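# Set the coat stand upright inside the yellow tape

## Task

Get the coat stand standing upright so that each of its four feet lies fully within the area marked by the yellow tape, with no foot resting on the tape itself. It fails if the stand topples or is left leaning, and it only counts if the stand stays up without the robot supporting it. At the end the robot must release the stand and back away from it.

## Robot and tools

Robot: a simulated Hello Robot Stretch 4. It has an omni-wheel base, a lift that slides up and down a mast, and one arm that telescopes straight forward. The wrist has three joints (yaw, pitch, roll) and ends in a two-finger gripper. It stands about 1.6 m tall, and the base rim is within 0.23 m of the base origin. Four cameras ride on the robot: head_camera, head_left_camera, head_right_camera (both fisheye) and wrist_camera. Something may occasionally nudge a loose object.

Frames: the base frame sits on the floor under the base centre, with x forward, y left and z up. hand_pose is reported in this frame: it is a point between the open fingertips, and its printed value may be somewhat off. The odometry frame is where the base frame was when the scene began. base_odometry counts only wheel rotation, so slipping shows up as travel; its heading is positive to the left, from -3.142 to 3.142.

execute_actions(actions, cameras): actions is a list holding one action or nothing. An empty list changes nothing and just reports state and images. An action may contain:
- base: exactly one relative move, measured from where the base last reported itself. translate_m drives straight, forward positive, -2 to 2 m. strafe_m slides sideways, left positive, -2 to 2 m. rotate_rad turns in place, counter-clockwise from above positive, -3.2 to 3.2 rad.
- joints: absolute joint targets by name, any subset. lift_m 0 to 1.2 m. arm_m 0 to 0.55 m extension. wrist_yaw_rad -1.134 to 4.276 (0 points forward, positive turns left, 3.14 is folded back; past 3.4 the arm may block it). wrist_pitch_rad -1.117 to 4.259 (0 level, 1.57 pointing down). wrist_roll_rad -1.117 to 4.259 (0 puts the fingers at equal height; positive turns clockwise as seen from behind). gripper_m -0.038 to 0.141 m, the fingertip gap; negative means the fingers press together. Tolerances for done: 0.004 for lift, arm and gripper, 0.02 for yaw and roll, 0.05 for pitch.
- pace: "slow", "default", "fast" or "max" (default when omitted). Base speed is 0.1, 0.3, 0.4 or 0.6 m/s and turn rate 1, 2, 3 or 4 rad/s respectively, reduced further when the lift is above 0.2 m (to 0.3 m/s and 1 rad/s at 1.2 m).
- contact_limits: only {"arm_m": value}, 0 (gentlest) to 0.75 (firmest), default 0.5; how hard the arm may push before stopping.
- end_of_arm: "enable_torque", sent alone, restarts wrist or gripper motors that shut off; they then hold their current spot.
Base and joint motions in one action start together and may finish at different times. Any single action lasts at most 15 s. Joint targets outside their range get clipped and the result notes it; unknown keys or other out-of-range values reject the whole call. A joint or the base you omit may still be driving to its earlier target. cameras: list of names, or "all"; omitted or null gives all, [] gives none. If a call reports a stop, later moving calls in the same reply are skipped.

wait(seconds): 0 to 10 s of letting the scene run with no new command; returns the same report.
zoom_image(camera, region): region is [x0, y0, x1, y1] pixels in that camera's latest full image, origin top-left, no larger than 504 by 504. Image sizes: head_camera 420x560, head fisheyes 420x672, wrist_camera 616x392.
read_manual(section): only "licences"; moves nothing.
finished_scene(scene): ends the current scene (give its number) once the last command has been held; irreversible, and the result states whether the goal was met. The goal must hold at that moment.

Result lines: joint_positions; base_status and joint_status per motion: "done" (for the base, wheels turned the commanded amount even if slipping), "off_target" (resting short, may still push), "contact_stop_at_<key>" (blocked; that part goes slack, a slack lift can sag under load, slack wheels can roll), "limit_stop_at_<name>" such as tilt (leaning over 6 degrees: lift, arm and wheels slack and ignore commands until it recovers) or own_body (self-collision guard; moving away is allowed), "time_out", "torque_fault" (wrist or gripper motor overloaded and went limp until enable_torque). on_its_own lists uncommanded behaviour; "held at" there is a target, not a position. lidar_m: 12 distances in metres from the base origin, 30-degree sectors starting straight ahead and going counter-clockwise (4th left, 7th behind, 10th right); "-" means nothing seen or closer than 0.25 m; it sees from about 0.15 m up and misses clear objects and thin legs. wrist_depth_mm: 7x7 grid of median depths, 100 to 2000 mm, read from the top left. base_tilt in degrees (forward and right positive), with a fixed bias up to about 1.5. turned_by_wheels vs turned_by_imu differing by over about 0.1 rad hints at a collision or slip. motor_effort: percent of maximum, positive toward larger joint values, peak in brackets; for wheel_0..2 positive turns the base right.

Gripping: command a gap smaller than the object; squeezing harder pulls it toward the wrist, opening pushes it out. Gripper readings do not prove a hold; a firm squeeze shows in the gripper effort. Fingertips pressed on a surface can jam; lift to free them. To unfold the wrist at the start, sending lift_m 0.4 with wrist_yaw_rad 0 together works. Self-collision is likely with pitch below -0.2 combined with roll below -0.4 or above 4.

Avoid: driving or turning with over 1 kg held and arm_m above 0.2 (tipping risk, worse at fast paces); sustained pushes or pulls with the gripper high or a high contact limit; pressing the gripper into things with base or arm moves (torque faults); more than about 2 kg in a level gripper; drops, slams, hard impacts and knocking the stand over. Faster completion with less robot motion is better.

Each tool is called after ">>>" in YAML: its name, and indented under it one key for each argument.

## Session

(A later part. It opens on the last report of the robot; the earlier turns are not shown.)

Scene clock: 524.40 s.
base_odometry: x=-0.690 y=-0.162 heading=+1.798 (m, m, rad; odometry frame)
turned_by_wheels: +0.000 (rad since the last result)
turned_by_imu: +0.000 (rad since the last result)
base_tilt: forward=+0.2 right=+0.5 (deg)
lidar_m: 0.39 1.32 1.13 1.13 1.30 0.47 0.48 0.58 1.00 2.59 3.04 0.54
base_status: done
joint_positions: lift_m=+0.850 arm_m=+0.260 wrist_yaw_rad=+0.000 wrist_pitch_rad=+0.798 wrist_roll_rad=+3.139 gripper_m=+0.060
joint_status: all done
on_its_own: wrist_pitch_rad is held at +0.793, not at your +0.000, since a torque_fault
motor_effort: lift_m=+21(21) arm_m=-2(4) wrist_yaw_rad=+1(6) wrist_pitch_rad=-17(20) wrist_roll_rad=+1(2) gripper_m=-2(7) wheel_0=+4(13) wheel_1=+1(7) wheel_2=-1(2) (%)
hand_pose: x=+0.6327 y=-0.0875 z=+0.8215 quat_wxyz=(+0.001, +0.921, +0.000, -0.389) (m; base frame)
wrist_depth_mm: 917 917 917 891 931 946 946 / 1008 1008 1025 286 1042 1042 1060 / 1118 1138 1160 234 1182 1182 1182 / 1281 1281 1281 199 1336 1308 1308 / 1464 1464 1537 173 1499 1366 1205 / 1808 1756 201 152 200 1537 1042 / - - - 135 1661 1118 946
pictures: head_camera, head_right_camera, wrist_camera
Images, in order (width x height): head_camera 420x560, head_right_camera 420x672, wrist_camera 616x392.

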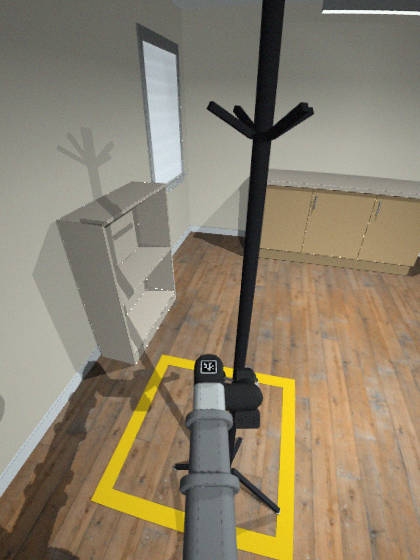

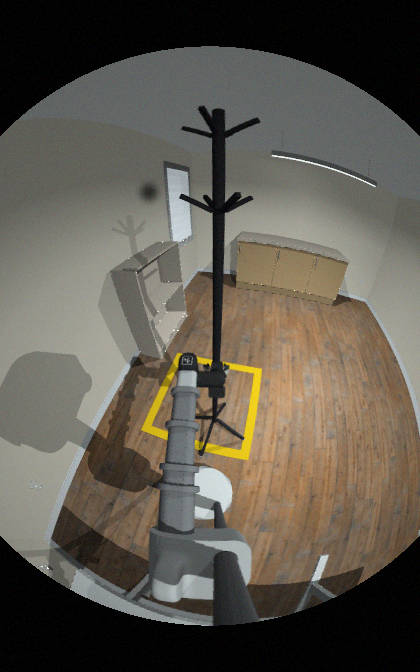

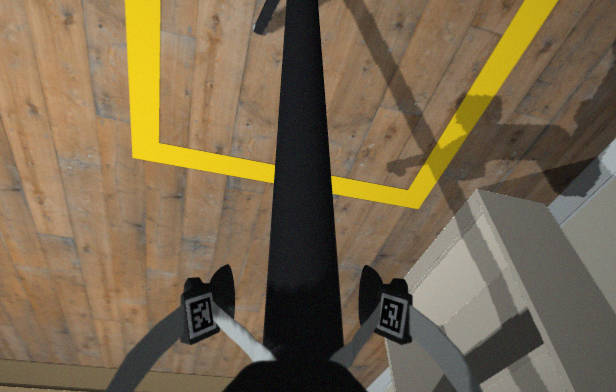

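Upright again. Back off and look at the feet.

>>> execute_actions:
  actions:
    - {"joints":{"gripper_m":0.14}}
  cameras: []

>>> execute_actions:
  actions:
    - {"joints":{"arm_m":0.0}}
  cameras: []

>>> execute_actions:
  actions:
    - {"joints":{"wrist_yaw_rad":1.57}}
  cameras: ["head_camera"]

Scene clock: 533.40 s.
base_odometry: x=-0.690 y=-0.162 heading=+1.798 (m, m, rad; odometry frame)
turned_by_wheels: +0.000 (rad since the last result)
turned_by_imu: -0.002 (rad since the last result)
base_tilt: forward=+0.1 right=+0.5 (deg)
lidar_m: 0.37 1.34 1.13 1.13 1.32 0.46 0.47 0.57 1.01 2.60 3.02 0.52
base_status: not commanded
joint_positions: lift_m=+0.850 arm_m=+0.260 wrist_yaw_rad=+0.000 wrist_pitch_rad=+0.798 wrist_roll_rad=+3.139 gripper_m=+0.140
joint_status: all done
on_its_own: wrist_pitch_rad is held at +0.793, not at your +0.000, since a torque_fault
motor_effort: lift_m=+21(22) arm_m=-2(3) wrist_yaw_rad=+3(3) wrist_pitch_rad=-16(17) wrist_roll_rad=+1(1) gripper_m=-2(2) wheel_0=+4(4) wheel_1=+0(0) wheel_2=-1(1) (%)
hand_pose: x=+0.6327 y=-0.0875 z=+0.8215 quat_wxyz=(+0.001, +0.921, +0.000, -0.389) (m; base frame)
wrist_depth_mm: 917 917 917 904 917 931 931 / 1008 1025 1025 283 1042 1060 1042 / 1160 1138 1138 233 1160 1205 1182 / 1308 1281 1308 198 1336 1308 1255 / 1499 1537 1537 172 1499 1397 1205 / 1756 208 1756 152 1708 1430 1042 / - - - 135 1708 1366 931
pictures: none
No camera images: the call's "cameras" was empty. Leave "cameras" out to get every camera's image.

Scene clock: 535.30 s.
base_odometry: x=-0.690 y=-0.162 heading=+1.798 (m, m, rad; odometry frame)
turned_by_wheels: +0.000 (rad since the last result)
turned_by_imu: -0.001 (rad since the last result)
base_tilt: forward=+0.2 right=+0.5 (deg)
lidar_m: 0.46 1.33 1.14 1.14 1.29 0.47 0.47 0.56 1.02 2.60 3.03 0.49
base_status: not commanded
joint_positions: lift_m=+0.850 arm_m=+0.002 wrist_yaw_rad=+0.000 wrist_pitch_rad=+0.795 wrist_roll_rad=+3.140 gripper_m=+0.140
joint_status: all done
joint sent to its limit — the command would take arm_m past its lower limit, so that joint was sent only as far as its limit.
on_its_own: wrist_pitch_rad is held at +0.793, not at your +0.000, since a torque_fault
motor_effort: lift_m=+21(21) arm_m=-5(4) wrist_yaw_rad=+1(3) wrist_pitch_rad=-5(18) wrist_roll_rad=+1(0) gripper_m=+0(0) wheel_0=+2(4) wheel_1=+0(1) wheel_2=-1(1) (%)
hand_pose: x=+0.3750 y=-0.0874 z=+0.8223 quat_wxyz=(+0.001, +0.922, +0.000, -0.387) (m; base frame)
wrist_depth_mm: 917 917 931 931 917 946 946 / 1008 1042 1008 976 1025 1042 1060 / 1160 1160 1160 1138 1182 1160 1182 / 1281 1308 1308 1308 1336 1336 1308 / 1499 1499 1499 1499 1537 1499 1366 / 1808 200 1756 1708 1756 1255 1308 / - - - 142 1921 1205 1205
pictures: none
No camera images: the call's "cameras" was empty. Leave "cameras" out to get every camera's image.

Scene clock: 536.80 s.
base_odometry: x=-0.690 y=-0.162 heading=+1.798 (m, m, rad; odometry frame)
turned_by_wheels: +0.000 (rad since the last result)
turned_by_imu: +0.000 (rad since the last result)
base_tilt: forward=+0.2 right=+0.5 (deg)
lidar_m: 0.42 1.33 1.14 1.14 1.31 0.48 0.47 0.58 1.00 2.59 3.03 0.49
base_status: not commanded
joint_positions: lift_m=+0.850 arm_m=+0.002 wrist_yaw_rad=+1.569 wrist_pitch_rad=+0.795 wrist_roll_rad=+3.140 gripper_m=+0.140
joint_status: all done
on_its_own: wrist_pitch_rad is held at +0.793, not at your +0.000, since a torque_fault
motor_effort: lift_m=+21(22) arm_m=-5(5) wrist_yaw_rad=+3(3) wrist_pitch_rad=-6(5) wrist_roll_rad=+0(0) gripper_m=+0(1) wheel_0=+2(3) wheel_1=+1(0) wheel_2=-1(0) (%)
hand_pose: x=+0.2605 y=+0.2020 z=+0.8223 quat_wxyz=(+0.274, +0.652, +0.652, -0.273) (m; base frame)
wrist_depth_mm: 931 917 931 931 931 946 946 / 1008 1025 1025 1042 1042 1060 1060 / 1138 1160 1160 1182 1182 1182 1229 / 1229 1281 1336 1336 1366 1397 1366 / 1138 1205 1308 1397 1499 1537 1576 / 1025 200 1160 1229 1281 1397 1537 / 931 976 1025 143 1182 1255 1336
pictures: head_camera
Images, in order (width x height): head_camera 420x560.

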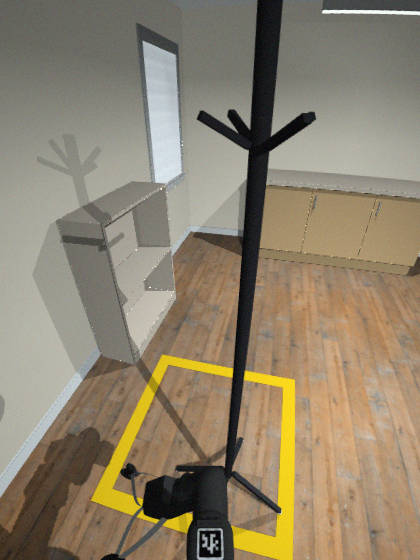

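>>> execute_actions:
  actions:
    - {"joints":{"wrist_yaw_rad":0,"wrist_pitch_rad":0,"lift_m":0.22,"gripper_m":0.08}}
  cameras: ["head_camera","wrist_camera"]

Scene clock: 550.40 s.
base_odometry: x=-0.690 y=-0.162 heading=+1.798 (m, m, rad; odometry frame)
turned_by_wheels: +0.000 (rad since the last result)
turned_by_imu: -0.002 (rad since the last result)
base_tilt: forward=+0.2 right=+0.4 (deg)
lidar_m: 0.45 1.35 1.12 1.13 1.31 0.48 0.49 0.58 1.02 2.60 3.04 0.48
base_status: not commanded
joint_positions: lift_m=+0.220 arm_m=+0.002 wrist_yaw_rad=+0.000 wrist_pitch_rad=+0.003 wrist_roll_rad=+3.140 gripper_m=+0.080
joint_status: all done
motor_effort: lift_m=+17(21) arm_m=-5(5) wrist_yaw_rad=-1(6) wrist_pitch_rad=-7(12) wrist_roll_rad=-1(0) gripper_m=-3(2) wheel_0=+2(3) wheel_1=+1(1) wheel_2=-1(1) (%)
hand_pose: x=+0.4613 y=-0.0873 z=+0.3977 quat_wxyz=(+0.001, +1.000, +0.000, -0.001) (m; base frame)
wrist_depth_mm: 788 798 415 301 699 798 778 / 1205 1205 1182 304 1182 1118 1138 / - - - 1708 1863 1430 1182 / - - - - 1863 1618 1182 / - - - - 1921 1537 1160 / - - 212 - 202 1576 1160 / - - - 141 - 1118 1160
pictures: head_camera, wrist_camera
Images, in order (width x height): head_camera 420x560, wrist_camera 616x392.

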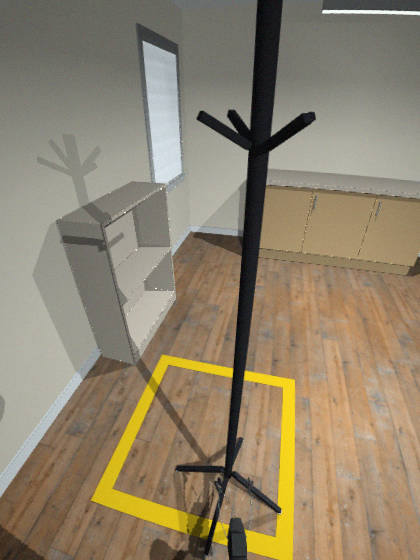

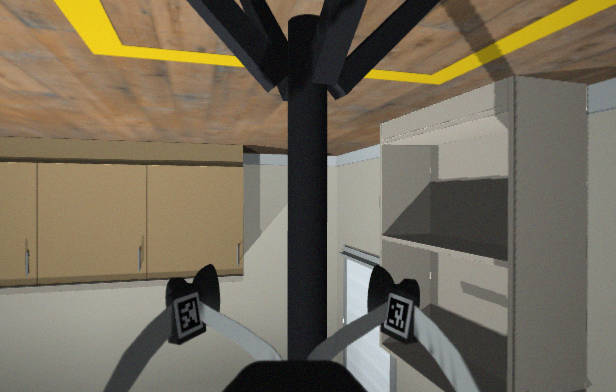

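>>> execute_actions:
  actions:
    - {"joints":{"arm_m":0.15}}
  cameras: []

>>> execute_actions:
  actions:
    - {"joints":{"gripper_m":-0.038}}
  cameras: []

>>> execute_actions:
  actions:
    - {"joints":{"arm_m":0.35},"pace":"slow"}
  cameras: ["head_camera","head_right_camera"]

Scene clock: 562.17 s.
base_odometry: x=-0.690 y=-0.162 heading=+1.798 (m, m, rad; odometry frame)
turned_by_wheels: +0.000 (rad since the last result)
turned_by_imu: -0.001 (rad since the last result)
base_tilt: forward=+0.2 right=+0.5 (deg)
lidar_m: 0.41 1.33 1.13 1.15 1.31 0.48 0.48 0.55 1.01 2.60 3.03 0.48
base_status: not commanded
joint_positions: lift_m=+0.220 arm_m=+0.149 wrist_yaw_rad=+0.000 wrist_pitch_rad=+0.002 wrist_roll_rad=+3.140 gripper_m=+0.080
joint_status: all done
motor_effort: lift_m=+17(17) arm_m=+5(7) wrist_yaw_rad=+0(0) wrist_pitch_rad=-8(9) wrist_roll_rad=+2(1) gripper_m=-4(2) wheel_0=+2(3) wheel_1=+1(0) wheel_2=-1(1) (%)
hand_pose: x=+0.6085 y=-0.0874 z=+0.3977 quat_wxyz=(+0.001, +1.000, +0.000, -0.001) (m; base frame)
wrist_depth_mm: 788 788 798 156 788 788 788 / 1182 1205 1182 156 1205 1078 991 / - - - 156 1756 1430 991 / - - - 156 1756 1499 991 / - - - 156 1756 1397 976 / - - 213 156 202 1537 991 / - - - 140 1756 1397 976
pictures: none
No camera images: the call's "cameras" was empty. Leave "cameras" out to get every camera's image.

Scene clock: 564.00 s.
base_odometry: x=-0.690 y=-0.162 heading=+1.798 (m, m, rad; odometry frame)
turned_by_wheels: +0.000 (rad since the last result)
turned_by_imu: +0.000 (rad since the last result)
base_tilt: forward=+0.2 right=+0.5 (deg)
lidar_m: 0.42 1.34 1.14 1.13 1.32 0.48 0.48 0.58 1.02 2.60 3.02 0.52
base_status: not commanded
joint_positions: lift_m=+0.220 arm_m=+0.149 wrist_yaw_rad=+0.008 wrist_pitch_rad=+0.002 wrist_roll_rad=+3.140 gripper_m=-0.038
joint_status: all done
on_its_own: wrist_yaw_rad is at rest, and its effort (-21) is outside its rest range (-13 to +13)
motor_effort: lift_m=+17(17) arm_m=+4(5) wrist_yaw_rad=-21(22) wrist_pitch_rad=-8(8) wrist_roll_rad=-1(0) gripper_m=-18(18) wheel_0=+4(4) wheel_1=+1(1) wheel_2=+2(2) (%)
hand_pose: x=+0.6093 y=-0.0852 z=+0.3977 quat_wxyz=(+0.001, +1.000, +0.004, -0.001) (m; base frame)
wrist_depth_mm: 788 778 788 155 788 788 788 / 1182 1205 1205 155 1182 1060 991 / - - - 155 1708 1397 991 / - - - 156 1756 1499 991 / - - - 155 1756 1397 991 / - - 185 155 1708 1537 991 / - - - 145 1661 1397 991
pictures: none
No camera images: the call's "cameras" was empty. Leave "cameras" out to get every camera's image.

Scene clock: 568.23 s.
base_odometry: x=-0.690 y=-0.162 heading=+1.798 (m, m, rad; odometry frame)
turned_by_wheels: -0.001 (rad since the last result)
turned_by_imu: +0.000 (rad since the last result)
base_tilt: forward=+0.2 right=+0.5 (deg)
lidar_m: 0.62 1.32 1.13 1.12 1.30 0.47 0.48 0.58 0.99 2.59 3.04 0.62
base_status: not commanded
joint_positions: lift_m=+0.220 arm_m=+0.349 wrist_yaw_rad=-0.001 wrist_pitch_rad=+0.004 wrist_roll_rad=+3.140 gripper_m=-0.038
joint_status: all done
motor_effort: lift_m=+20(20) arm_m=+5(13) wrist_yaw_rad=+5(21) wrist_pitch_rad=-13(35) wrist_roll_rad=+0(3) gripper_m=-19(18) wheel_0=+0(12) wheel_1=+0(6) wheel_2=+0(4) (%)
hand_pose: x=+0.8085 y=-0.0878 z=+0.3969 quat_wxyz=(+0.001, +1.000, -0.001, -0.002) (m; base frame)
wrist_depth_mm: 778 788 788 128 778 778 778 / 1160 1182 1160 128 1182 1060 917 / 1983 - - 128 1661 1366 1138 / 1983 - - 128 - 1430 1138 / 1983 - - 128 - 1397 1118 / - - 181 128 1537 1464 1118 / - 156 - 126 1537 1281 1138
pictures: head_camera, head_right_camera
Images, in order (width x height): head_camera 420x560, head_right_camera 420x672.

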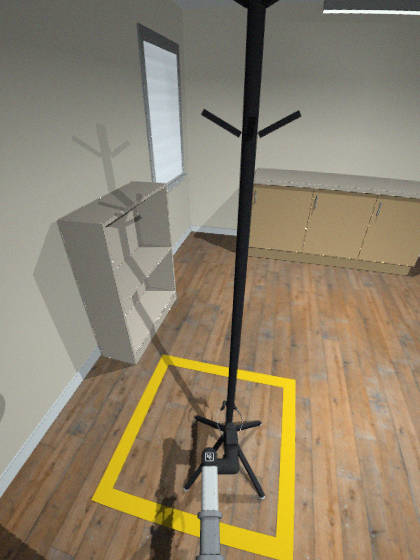

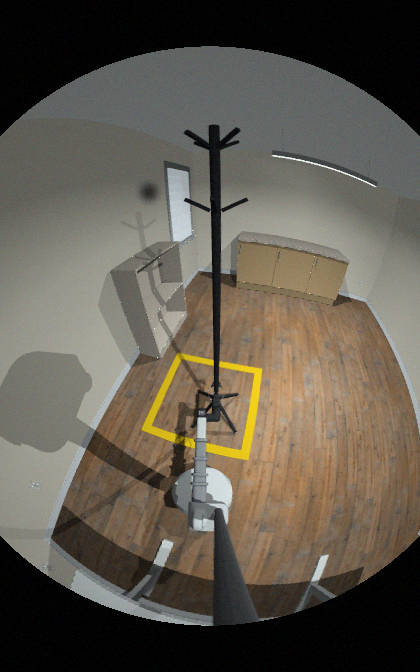

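Now a small step left.

>>> execute_actions:
  actions:
    - {"base":{"strafe_m":0.08},"pace":"slow"}
  cameras: []

>>> execute_actions:
  actions:
    - {"joints":{"gripper_m":0.14}}
  cameras: []

>>> execute_actions:
  actions:
    - {"joints":{"arm_m":0.0}}
  cameras: ["head_camera"]

Scene clock: 577.93 s.
base_odometry: x=-0.768 y=-0.179 heading=+1.796 (m, m, rad; odometry frame)
turned_by_wheels: -0.001 (rad since the last result)
turned_by_imu: -0.012 (rad since the last result)
base_tilt: forward=+0.2 right=+0.5 (deg)
lidar_m: 0.64 1.26 1.04 1.05 1.24 0.46 0.46 0.54 0.96 2.66 3.11 0.62
base_status: done
joint_positions: lift_m=+0.220 arm_m=+0.349 wrist_yaw_rad=-0.009 wrist_pitch_rad=-0.001 wrist_roll_rad=+3.139 gripper_m=-0.038
joint_status: not commanded
on_its_own: wrist_yaw_rad is at rest, and its effort (+28) is outside its rest range (-13 to +13)
motor_effort: lift_m=+19(20) arm_m=+5(5) wrist_yaw_rad=+28(57) wrist_pitch_rad=+4(17) wrist_roll_rad=+0(1) gripper_m=-13(19) wheel_0=-6(23) wheel_1=-3(1) wheel_2=-4(13) (%)
hand_pose: x=+0.8078 y=-0.0901 z=+0.3986 quat_wxyz=(+0.001, +1.000, -0.005, +0.000) (m; base frame)
wrist_depth_mm: 809 159 131 164 798 788 741 / 1229 1205 131 1118 1229 1025 842 / - - 132 - 1499 1336 1098 / - - 136 - 1537 1397 1098 / - - - 143 1576 1281 1060 / - - 173 138 1499 1397 976 / - 155 - 132 1499 1308 1098
pictures: none
No camera images: the call's "cameras" was empty. Leave "cameras" out to get every camera's image.

Scene clock: 580.57 s.
base_odometry: x=-0.768 y=-0.179 heading=+1.797 (m, m, rad; odometry frame)
turned_by_wheels: +0.000 (rad since the last result)
turned_by_imu: -0.001 (rad since the last result)
base_tilt: forward=+0.2 right=+0.5 (deg)
lidar_m: 0.63 1.24 1.06 1.06 1.20 0.46 0.46 0.55 0.95 2.66 3.08 0.63
base_status: not commanded
joint_positions: lift_m=+0.220 arm_m=+0.349 wrist_yaw_rad=-0.009 wrist_pitch_rad=+0.001 wrist_roll_rad=+3.139 gripper_m=+0.140
joint_status: all done
on_its_own: wrist_yaw_rad is at rest, and its effort (+27) is outside its rest range (-13 to +13)
motor_effort: lift_m=+19(19) arm_m=+4(5) wrist_yaw_rad=+27(37) wrist_pitch_rad=-4(9) wrist_roll_rad=+1(1) gripper_m=+0(15) wheel_0=-5(6) wheel_1=-2(3) wheel_2=-5(5) (%)
hand_pose: x=+0.8078 y=-0.0900 z=+0.3980 quat_wxyz=(+0.001, +1.000, -0.005, +0.000) (m; base frame)
wrist_depth_mm: 798 156 132 169 788 778 750 / 1182 1182 132 1182 1182 1025 831 / - - 132 - 1499 1308 1098 / - - 133 - 1537 1397 1078 / - - 137 - 1537 1308 1042 / - 200 167 144 209 1336 842 / - - 153 132 1499 1255 1078
pictures: none
No camera images: the call's "cameras" was empty. Leave "cameras" out to get every camera's image.

Scene clock: 582.73 s.
base_odometry: x=-0.768 y=-0.179 heading=+1.797 (m, m, rad; odometry frame)
turned_by_wheels: +0.001 (rad since the last result)
turned_by_imu: +0.000 (rad since the last result)
base_tilt: forward=+0.2 right=+0.5 (deg)
lidar_m: 0.60 1.26 1.05 1.05 1.22 0.45 0.46 0.56 0.96 2.67 3.10 0.64
base_status: not commanded
joint_positions: lift_m=+0.220 arm_m=+0.002 wrist_yaw_rad=+0.000 wrist_pitch_rad=+0.003 wrist_roll_rad=+3.140 gripper_m=+0.140
joint_status: all done
joint sent to its limit — the command would take arm_m past its lower limit, so that joint was sent only as far as its limit.
motor_effort: lift_m=+19(19) arm_m=-5(6) wrist_yaw_rad=+2(26) wrist_pitch_rad=-7(8) wrist_roll_rad=+0(1) gripper_m=+0(0) wheel_0=-2(5) wheel_1=-2(2) wheel_2=-1(5) (%)
hand_pose: x=+0.4613 y=-0.0874 z=+0.3976 quat_wxyz=(+0.001, +1.000, +0.000, -0.001) (m; base frame)
wrist_depth_mm: 788 699 798 699 798 798 788 / 1205 1205 559 991 1182 1118 1118 / - - 1708 - 1756 1229 1160 / - - - - 1863 1499 1160 / - - - - 1921 1160 1160 / - 200 - - 1863 1098 1160 / - - - 142 1863 1118 1160
pictures: head_camera
Images, in order (width x height): head_camera 420x560.

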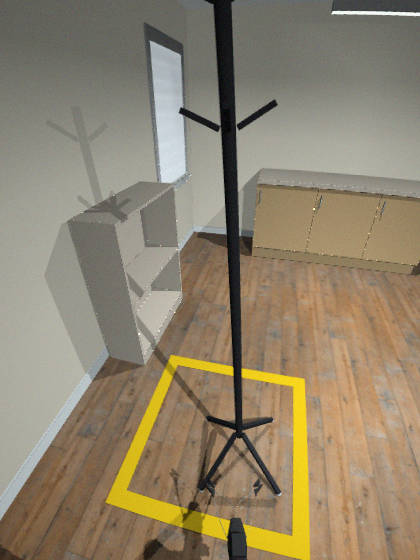

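>>> zoom_image:
  camera: "head_camera"
  region: [90, 340, 330, 560]

Region (90, 340, 330, 560) of head_camera's 420x560 image, scaled by 2.100, with more detail than that image has; it fills the top 462 rows of this view, and the rest is white.

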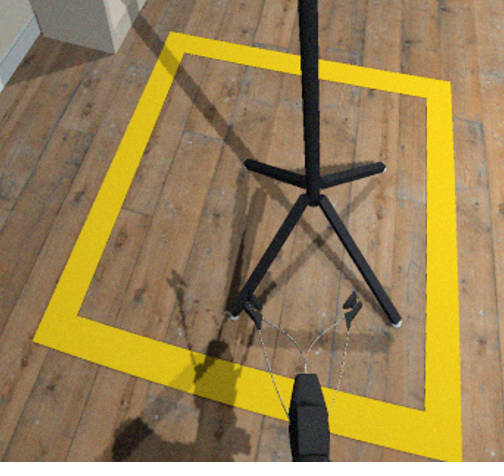

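>>> execute_actions:
  actions:
    - {"base":{"translate_m":-0.15},"pace":"fast"}
  cameras: []

>>> finished_scene:
  scene: 1

Scene clock: 591.87 s.
base_odometry: x=-0.734 y=-0.326 heading=+1.797 (m, m, rad; odometry frame)
turned_by_wheels: +0.000 (rad since the last result)
turned_by_imu: -0.002 (rad since the last result)
base_tilt: forward=+0.2 right=+0.5 (deg)
lidar_m: 0.76 1.28 1.08 1.08 0.39 0.31 0.31 0.39 0.66 2.65 3.06 0.75
base_status: done
joint_positions: lift_m=+0.220 arm_m=+0.002 wrist_yaw_rad=+0.000 wrist_pitch_rad=+0.003 wrist_roll_rad=+3.140 gripper_m=+0.140
joint_status: not commanded
motor_effort: lift_m=+19(19) arm_m=-5(5) wrist_yaw_rad=+2(1) wrist_pitch_rad=-8(8) wrist_roll_rad=-1(1) gripper_m=-3(2) wheel_0=+1(4) wheel_1=+0(3) wheel_2=-2(12) (%)
hand_pose: x=+0.4613 y=-0.0874 z=+0.3976 quat_wxyz=(+0.001, +1.000, +0.000, -0.001) (m; base frame)
wrist_depth_mm: 778 750 798 741 798 788 788 / 1182 1182 1078 1098 1182 1160 1160 / - - - - 1863 1308 1255 / - - - - - 1281 1281 / - - - - - 1308 1281 / - 199 - - 1921 1281 1281 / - - - 142 - 1308 1255
pictures: none
No camera images: the call's "cameras" was empty. Leave "cameras" out to get every camera's image.

The scene is finished: the task was done.


## Next scene

The same job, from a new start.

>>> execute_actions:
  actions: []
  cameras: ["head_camera","head_left_camera"]

Scene clock: 0.00 s.
base_odometry: x=+0.000 y=+0.000 heading=+0.000 (m, m, rad; odometry frame)
turned_by_wheels: +0.000 (rad since the last result)
turned_by_imu: +0.000 (rad since the last result)
base_tilt: forward=+0.2 right=+0.5 (deg)
lidar_m: 1.90 1.88 2.04 0.70 0.63 0.64 0.79 1.68 1.72 2.14 0.90 0.86
base_status: not commanded
joint_positions: lift_m=+0.198 arm_m=+0.001 wrist_yaw_rad=+3.162 wrist_pitch_rad=+0.013 wrist_roll_rad=-0.011 gripper_m=+0.057
joint_status: not commanded
motor_effort: lift_m=+21 arm_m=-1 wrist_yaw_rad=+0 wrist_pitch_rad=-8 wrist_roll_rad=-1 gripper_m=-2 wheel_0=+0 wheel_1=+0 wheel_2=+0 (%)
hand_pose: x=-0.1180 y=+0.0816 z=+0.3729 quat_wxyz=(-0.010, -0.006, -0.005, +1.000) (m; base frame)
wrist_depth_mm: - 137 1281 1182 1138 1060 1138 / - 124 175 - 1661 1464 1255 / - 127 175 - 1756 1464 1281 / 117 137 287 - 1808 1499 1281 / 1576 1863 - - 1756 1499 1255 / 1430 1464 200 1430 202 1430 1281 / 976 878 991 154 960 1025 1025
pictures: head_camera, head_left_camera
Images, in order (width x height): head_camera 420x560, head_left_camera 420x672.

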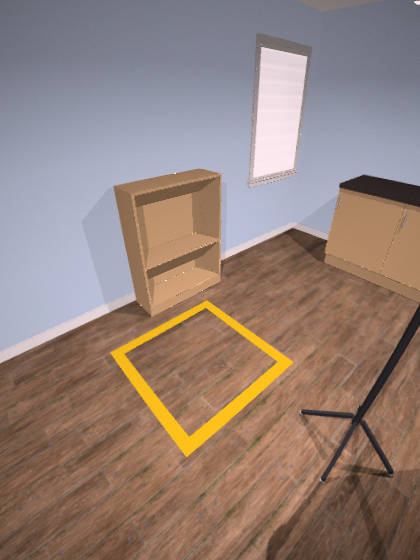

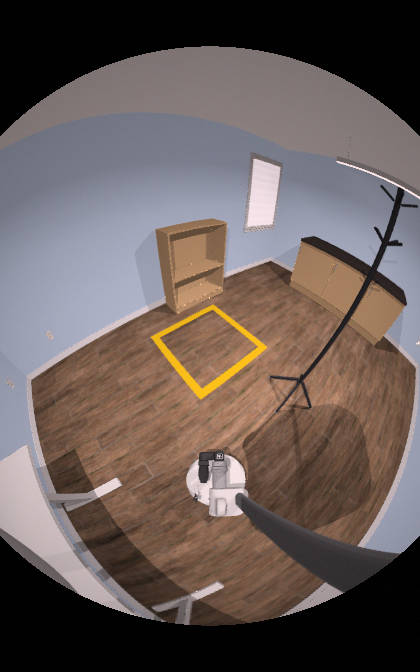

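>>> execute_actions:
  actions:
    - {"base":{"strafe_m":-1.24},"joints":{"lift_m":0.4,"wrist_yaw_rad":0,"gripper_m":0.1},"pace":"fast"}
  cameras: []

>>> execute_actions:
  actions:
    - {"base":{"translate_m":0.40},"joints":{"lift_m":0.22},"pace":"fast"}
  cameras: []

>>> execute_actions:
  actions:
    - {"base":{"rotate_rad":0.975},"pace":"fast"}
  cameras: ["head_camera","wrist_camera"]

Scene clock: 23.20 s.
base_odometry: x=+0.000 y=-1.240 heading=+0.000 (m, m, rad; odometry frame)
turned_by_wheels: +0.000 (rad since the last result)
turned_by_imu: -0.001 (rad since the last result)
base_tilt: forward=+0.2 right=+0.5 (deg)
lidar_m: 2.12 0.72 2.83 1.76 1.57 1.57 1.01 0.92 0.91 1.16 2.21 1.76
base_status: done
joint_positions: lift_m=+0.400 arm_m=+0.001 wrist_yaw_rad=+0.000 wrist_pitch_rad=+0.013 wrist_roll_rad=-0.011 gripper_m=+0.100
joint_status: all done
motor_effort: lift_m=+23(23) arm_m=-1(1) wrist_yaw_rad=+0(5) wrist_pitch_rad=-7(9) wrist_roll_rad=-1(2) gripper_m=-1(6) wheel_0=-1(11) wheel_1=+0(9) wheel_2=+0(1) (%)
hand_pose: x=+0.4606 y=-0.0874 z=+0.5743 quat_wxyz=(+1.000, -0.005, +0.006, +0.000) (m; base frame)
wrist_depth_mm: - - - - - - 1921 / - - - - - - 1863 / - - - - 1983 1618 1336 / - - - - 1863 1576 1336 / - - - - 1921 1537 1366 / 1983 1756 1808 - 204 1576 1366 / 1397 1366 1430 148 1499 1397 1430
pictures: none
No camera images: the call's "cameras" was empty. Leave "cameras" out to get every camera's image.

Scene clock: 25.50 s.
base_odometry: x=+0.400 y=-1.240 heading=+0.000 (m, m, rad; odometry frame)
turned_by_wheels: +0.000 (rad since the last result)
turned_by_imu: -0.003 (rad since the last result)
base_tilt: forward=+0.2 right=+0.5 (deg)
lidar_m: 1.81 0.57 0.44 2.04 1.84 1.83 1.37 1.22 1.23 1.51 1.46 1.49
base_status: done
joint_positions: lift_m=+0.220 arm_m=+0.001 wrist_yaw_rad=+0.000 wrist_pitch_rad=+0.013 wrist_roll_rad=-0.011 gripper_m=+0.100
joint_status: all done
motor_effort: lift_m=+18(24) arm_m=-1(1) wrist_yaw_rad=-1(1) wrist_pitch_rad=-8(8) wrist_roll_rad=+0(0) gripper_m=+1(1) wheel_0=-1(8) wheel_1=-1(6) wheel_2=+3(12) (%)
hand_pose: x=+0.4606 y=-0.0874 z=+0.3948 quat_wxyz=(+1.000, -0.005, +0.006, +0.000) (m; base frame)
wrist_depth_mm: - - - - - 1921 1661 / - - - - 1576 1281 1118 / - - - 1921 1576 1308 1118 / - - - 1921 1576 1308 1098 / - - - 1921 1499 1308 1138 / 1499 1255 1281 1576 204 1336 1160 / 1008 960 1025 148 1060 1008 1042
pictures: none
No camera images: the call's "cameras" was empty. Leave "cameras" out to get every camera's image.

Scene clock: 26.93 s.
base_odometry: x=+0.400 y=-1.240 heading=+0.975 (m, m, rad; odometry frame)
turned_by_wheels: +0.975 (rad since the last result)
turned_by_imu: +0.969 (rad since the last result)
base_tilt: forward=+0.2 right=+0.5 (deg)
lidar_m: 0.44 2.92 1.83 1.83 1.44 1.22 1.25 1.43 1.49 1.49 1.72 0.58
base_status: done
joint_positions: lift_m=+0.220 arm_m=+0.001 wrist_yaw_rad=+0.000 wrist_pitch_rad=+0.013 wrist_roll_rad=-0.011 gripper_m=+0.100
joint_status: not commanded
motor_effort: lift_m=+18(18) arm_m=-1(1) wrist_yaw_rad=-1(1) wrist_pitch_rad=-8(8) wrist_roll_rad=-1(1) gripper_m=-3(4) wheel_0=-1(8) wheel_1=+0(5) wheel_2=+2(10) (%)
hand_pose: x=+0.4606 y=-0.0874 z=+0.3947 quat_wxyz=(+1.000, -0.005, +0.006, +0.000) (m; base frame)
wrist_depth_mm: - - - - - - - / - - - - - - - / - - - - - - - / - - - - - - - / - - - - - - - / 1464 1281 364 1537 204 1576 1618 / 1008 976 364 148 1042 991 1060
pictures: head_camera, wrist_camera
Images, in order (width x height): head_camera 420x560, wrist_camera 616x392.

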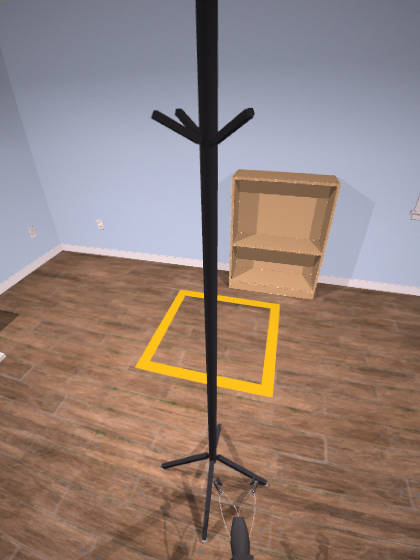

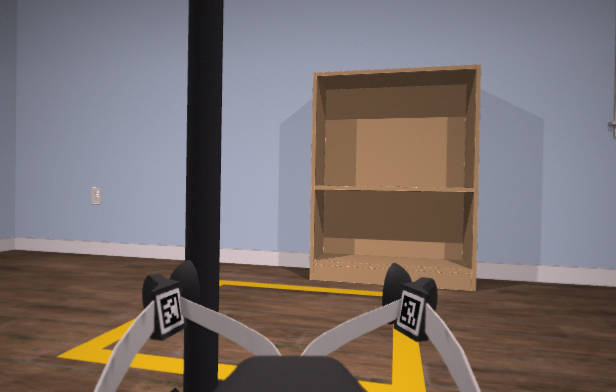

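>>> execute_actions:
  actions:
    - {"base":{"strafe_m":0.09}}
  cameras: []

>>> execute_actions:
  actions:
    - {"joints":{"arm_m":0.21},"pace":"fast"}
  cameras: []

>>> execute_actions:
  actions:
    - {"joints":{"gripper_m":-0.038}}
  cameras: []

>>> execute_actions:
  actions:
    - {"base":{"translate_m":0.5},"pace":"slow"}
  cameras: ["head_camera","head_right_camera"]

Scene clock: 39.90 s.
base_odometry: x=+0.326 y=-1.189 heading=+0.975 (m, m, rad; odometry frame)
turned_by_wheels: +0.000 (rad since the last result)
turned_by_imu: -0.002 (rad since the last result)
base_tilt: forward=+0.2 right=+0.5 (deg)
lidar_m: 0.45 2.93 1.74 1.74 1.39 1.20 1.21 1.41 1.57 1.56 1.82 0.55
base_status: done
joint_positions: lift_m=+0.220 arm_m=+0.001 wrist_yaw_rad=+0.000 wrist_pitch_rad=+0.013 wrist_roll_rad=-0.011 gripper_m=+0.100
joint_status: not commanded
motor_effort: lift_m=+18(18) arm_m=-1(1) wrist_yaw_rad=+0(1) wrist_pitch_rad=-8(7) wrist_roll_rad=-2(0) gripper_m=-1(2) wheel_0=+0(9) wheel_1=-1(9) wheel_2=+1(1) (%)
hand_pose: x=+0.4606 y=-0.0874 z=+0.3947 quat_wxyz=(+1.000, -0.005, +0.006, +0.000) (m; base frame)
wrist_depth_mm: - - - - - - - / - - - - - - - / - - - - - - - / - - - - - - - / - - - - - - - / 1499 1281 1308 1281 203 1576 1618 / 1008 946 1042 148 1060 1008 1078
pictures: none
No camera images: the call's "cameras" was empty. Leave "cameras" out to get every camera's image.

Scene clock: 41.37 s.
base_odometry: x=+0.326 y=-1.189 heading=+0.975 (m, m, rad; odometry frame)
turned_by_wheels: +0.000 (rad since the last result)
turned_by_imu: +0.000 (rad since the last result)
base_tilt: forward=+0.2 right=+0.5 (deg)
lidar_m: 0.51 2.95 1.74 1.74 1.42 1.22 1.21 1.43 1.56 1.55 1.78 0.54
base_status: not commanded
joint_positions: lift_m=+0.220 arm_m=+0.209 wrist_yaw_rad=+0.000 wrist_pitch_rad=+0.013 wrist_roll_rad=-0.011 gripper_m=+0.100
joint_status: all done
motor_effort: lift_m=+18(18) arm_m=+4(5) wrist_yaw_rad=-1(2) wrist_pitch_rad=-7(9) wrist_roll_rad=+0(1) gripper_m=-4(3) wheel_0=+0(0) wheel_1=-1(1) wheel_2=+1(1) (%)
hand_pose: x=+0.6686 y=-0.0874 z=+0.3948 quat_wxyz=(+1.000, -0.005, +0.006, +0.000) (m; base frame)
wrist_depth_mm: - - - 156 - 1983 1921 / - - - 156 1983 1863 1863 / - - - 157 - 1921 1921 / - - - 158 - 1921 1863 / - - - 158 1983 1921 1921 / 1499 1281 1308 158 203 1537 1576 / 1008 960 1025 148 1042 1008 1078
pictures: none
No camera images: the call's "cameras" was empty. Leave "cameras" out to get every camera's image.

Scene clock: 43.43 s.
base_odometry: x=+0.326 y=-1.189 heading=+0.975 (m, m, rad; odometry frame)
turned_by_wheels: +0.000 (rad since the last result)
turned_by_imu: -0.001 (rad since the last result)
base_tilt: forward=+0.2 right=+0.5 (deg)
lidar_m: 0.53 2.94 1.74 1.75 1.42 1.21 1.21 1.39 1.58 1.57 1.82 0.54
base_status: not commanded
joint_positions: lift_m=+0.220 arm_m=+0.209 wrist_yaw_rad=-0.004 wrist_pitch_rad=+0.013 wrist_roll_rad=-0.011 gripper_m=-0.038
joint_status: all done
motor_effort: lift_m=+18(18) arm_m=+4(4) wrist_yaw_rad=+11(12) wrist_pitch_rad=-7(7) wrist_roll_rad=+1(1) gripper_m=-18(17) wheel_0=-2(2) wheel_1=-1(1) wheel_2=+1(1) (%)
hand_pose: x=+0.6684 y=-0.0886 z=+0.3948 quat_wxyz=(+1.000, -0.005, +0.006, -0.002) (m; base frame)
wrist_depth_mm: - - - 156 - - 1921 / - - - 156 - 1983 1921 / - - - 156 - 1983 1921 / - - - 157 - 1983 1921 / - - - 157 - - 1921 / 1464 1537 185 158 1430 1576 1618 / 1008 152 1025 155 991 991 1078
pictures: none
No camera images: the call's "cameras" was empty. Leave "cameras" out to get every camera's image.

Scene clock: 49.73 s.
base_odometry: x=+0.606 y=-0.776 heading=+0.975 (m, m, rad; odometry frame)
turned_by_wheels: +0.000 (rad since the last result)
turned_by_imu: -0.007 (rad since the last result)
base_tilt: forward=+0.2 right=+0.5 (deg)
lidar_m: 0.50 2.40 1.62 1.62 1.98 1.69 1.71 1.97 1.67 1.69 1.95 0.50
base_status: done
joint_positions: lift_m=+0.220 arm_m=+0.209 wrist_yaw_rad=-0.006 wrist_pitch_rad=+0.012 wrist_roll_rad=-0.011 gripper_m=-0.038
joint_status: not commanded
on_its_own: wrist_yaw_rad is at rest, and its effort (+17) is outside its rest range (-13 to +13)
motor_effort: lift_m=+18(18) arm_m=+4(4) wrist_yaw_rad=+17(31) wrist_pitch_rad=-7(7) wrist_roll_rad=-1(1) gripper_m=-14(18) wheel_0=+3(4) wheel_1=+3(4) wheel_2=-7(13) (%)
hand_pose: x=+0.6681 y=-0.0891 z=+0.3949 quat_wxyz=(+1.000, -0.005, +0.006, -0.003) (m; base frame)
wrist_depth_mm: 1983 1863 1756 115 1430 1397 1336 / 1921 1863 1808 116 1537 1499 1430 / 1983 1863 1756 116 1537 1499 1430 / 1983 1863 1756 116 1537 1499 1430 / 1921 1863 1808 117 1576 1499 1397 / 1464 1499 181 117 1281 1255 1229 / 1008 157 960 116 991 931 1060
pictures: head_camera, head_right_camera
Images, in order (width x height): head_camera 420x560, head_right_camera 420x672.

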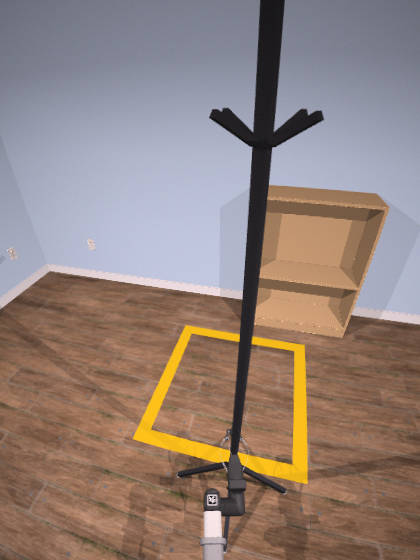

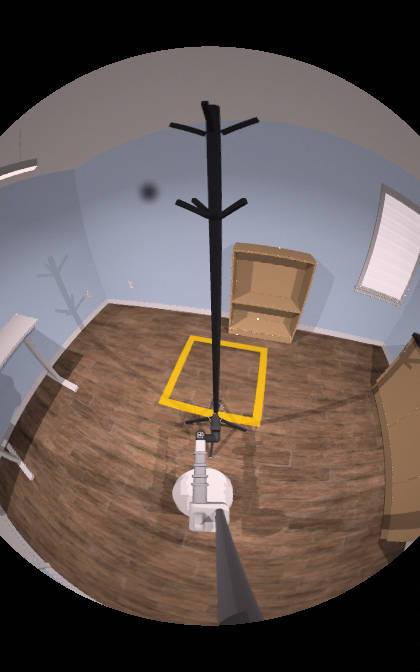

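Working. Continue across the tape.

>>> execute_actions:
  actions:
    - {"base":{"translate_m":0.48},"pace":"slow"}
  cameras: ["head_camera","head_right_camera"]

Scene clock: 59.23 s.
base_odometry: x=+0.876 y=-0.379 heading=+0.975 (m, m, rad; odometry frame)
turned_by_wheels: +0.000 (rad since the last result)
turned_by_imu: -0.007 (rad since the last result)
base_tilt: forward=+0.2 right=+0.5 (deg)
lidar_m: 0.50 1.85 1.51 1.51 1.75 2.14 2.16 2.51 1.80 1.79 1.87 0.49
base_status: done
joint_positions: lift_m=+0.220 arm_m=+0.209 wrist_yaw_rad=-0.006 wrist_pitch_rad=+0.012 wrist_roll_rad=-0.011 gripper_m=-0.038
joint_status: not commanded
on_its_own: wrist_yaw_rad is at rest, and its effort (+16) is outside its rest range (-13 to +13)
motor_effort: lift_m=+18(18) arm_m=+4(4) wrist_yaw_rad=+16(19) wrist_pitch_rad=-7(6) wrist_roll_rad=-1(3) gripper_m=-17(13) wheel_0=+3(7) wheel_1=+3(6) wheel_2=-7(12) (%)
hand_pose: x=+0.6681 y=-0.0891 z=+0.3949 quat_wxyz=(+1.000, -0.005, +0.006, -0.003) (m; base frame)
wrist_depth_mm: 1366 1308 1255 115 1078 1042 991 / 1430 1308 1229 116 1078 1042 1008 / 1397 1336 1255 116 1078 1042 1008 / 1430 1336 1255 116 1098 1042 1025 / 1430 1308 1255 117 1098 1060 1008 / 1397 1336 181 117 1060 1060 1008 / 1025 157 946 116 842 788 831
pictures: head_camera, head_right_camera
Images, in order (width x height): head_camera 420x560, head_right_camera 420x672.

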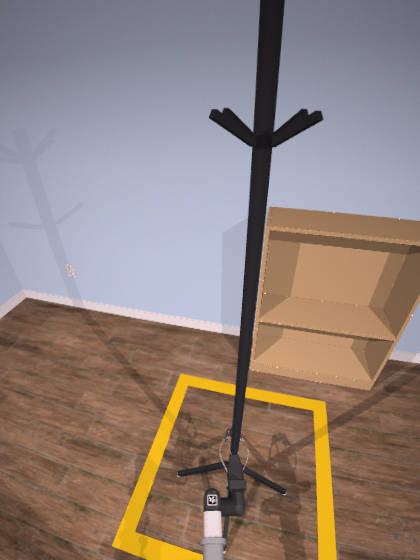

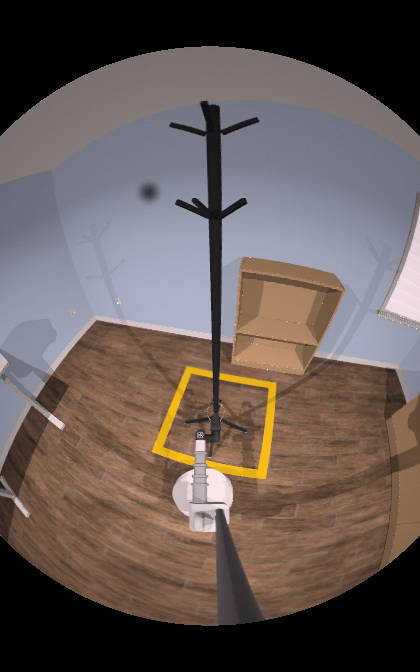

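Looks centred. Release and back off.

>>> execute_actions:
  actions:
    - {"joints":{"gripper_m":0.14}}
  cameras: []

>>> execute_actions:
  actions:
    - {"joints":{"arm_m":0.0},"base":{"translate_m":-0.5},"pace":"fast"}
  cameras: ["head_camera"]

Scene clock: 66.40 s.
base_odometry: x=+0.876 y=-0.379 heading=+0.975 (m, m, rad; odometry frame)
turned_by_wheels: +0.000 (rad since the last result)
turned_by_imu: -0.002 (rad since the last result)
base_tilt: forward=+0.2 right=+0.5 (deg)
lidar_m: 0.49 1.83 1.51 1.49 1.72 2.16 2.15 2.50 1.81 1.80 1.86 0.50
base_status: not commanded
joint_positions: lift_m=+0.220 arm_m=+0.209 wrist_yaw_rad=-0.004 wrist_pitch_rad=+0.012 wrist_roll_rad=-0.011 gripper_m=+0.140
joint_status: all done
on_its_own: wrist_yaw_rad is at rest, and its effort (+14) is outside its rest range (-13 to +13)
motor_effort: lift_m=+18(18) arm_m=+4(4) wrist_yaw_rad=+14(17) wrist_pitch_rad=-7(6) wrist_roll_rad=-1(0) gripper_m=-1(14) wheel_0=+3(3) wheel_1=+2(2) wheel_2=-6(7) (%)
hand_pose: x=+0.6682 y=-0.0887 z=+0.3949 quat_wxyz=(+1.000, -0.005, +0.006, -0.002) (m; base frame)
wrist_depth_mm: 1397 1336 1255 128 1078 1042 991 / 1397 1308 1255 128 1098 1042 1008 / 1397 1366 1255 129 1078 1042 1008 / 1397 1308 1255 128 1078 1042 1008 / 1397 1366 1281 129 1098 1060 1008 / 1366 198 1255 129 219 1060 991 / 1008 960 946 128 842 820 820
pictures: none
No camera images: the call's "cameras" was empty. Leave "cameras" out to get every camera's image.

Scene clock: 68.93 s.
base_odometry: x=+0.595 y=-0.793 heading=+0.975 (m, m, rad; odometry frame)
turned_by_wheels: +0.000 (rad since the last result)
turned_by_imu: +0.002 (rad since the last result)
base_tilt: forward=+0.2 right=+0.5 (deg)
lidar_m: 0.89 2.41 1.62 1.63 1.97 1.65 1.67 1.95 1.70 1.68 1.94 1.74
base_status: done
joint_positions: lift_m=+0.220 arm_m=+0.002 wrist_yaw_rad=+0.000 wrist_pitch_rad=+0.013 wrist_roll_rad=-0.011 gripper_m=+0.140
joint_status: all done
joint sent to its limit — the command would take arm_m past its lower limit, so that joint was sent only as far as its limit.
motor_effort: lift_m=+18(18) arm_m=-4(4) wrist_yaw_rad=+1(12) wrist_pitch_rad=-8(8) wrist_roll_rad=-2(0) gripper_m=-1(2) wheel_0=+0(6) wheel_1=+1(7) wheel_2=-1(12) (%)
hand_pose: x=+0.4612 y=-0.0875 z=+0.3947 quat_wxyz=(+1.000, -0.005, +0.006, +0.000) (m; base frame)
wrist_depth_mm: - - - 1921 1808 1661 1661 / - - - 1921 1756 1708 1661 / - - - 1921 1756 1708 1661 / - - 1983 1921 1756 1708 1618 / - - - 1921 1756 1708 1661 / 1499 200 1576 991 218 1336 1499 / 1008 976 976 149 1042 991 1078
pictures: head_camera
Images, in order (width x height): head_camera 420x560.

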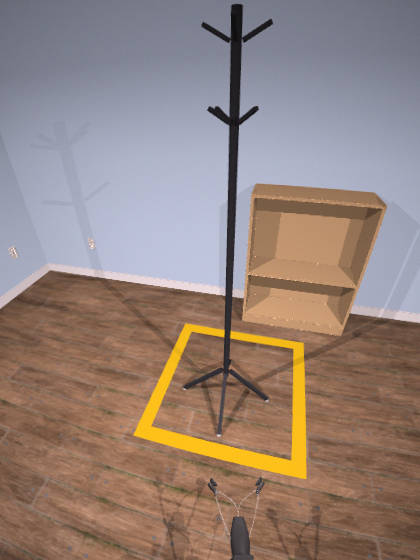

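>>> zoom_image:
  camera: "head_camera"
  region: [120, 310, 320, 490]

Region (120, 310, 320, 490) of head_camera's 420x560 image, scaled by 2.520, with more detail than that image has; it fills the top 454 rows of this view, and the rest is white.

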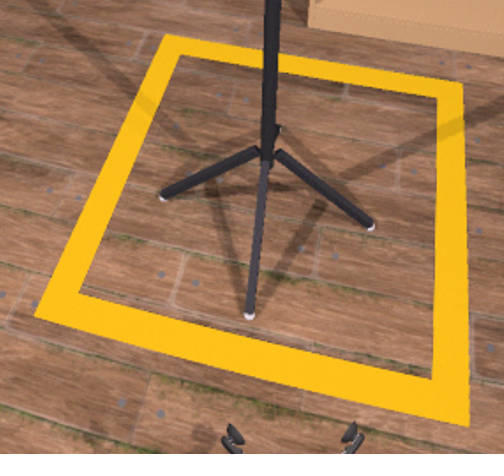

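All feet are inside the tape.

>>> finished_scene:
  scene: 2

The scene is finished: the task was done.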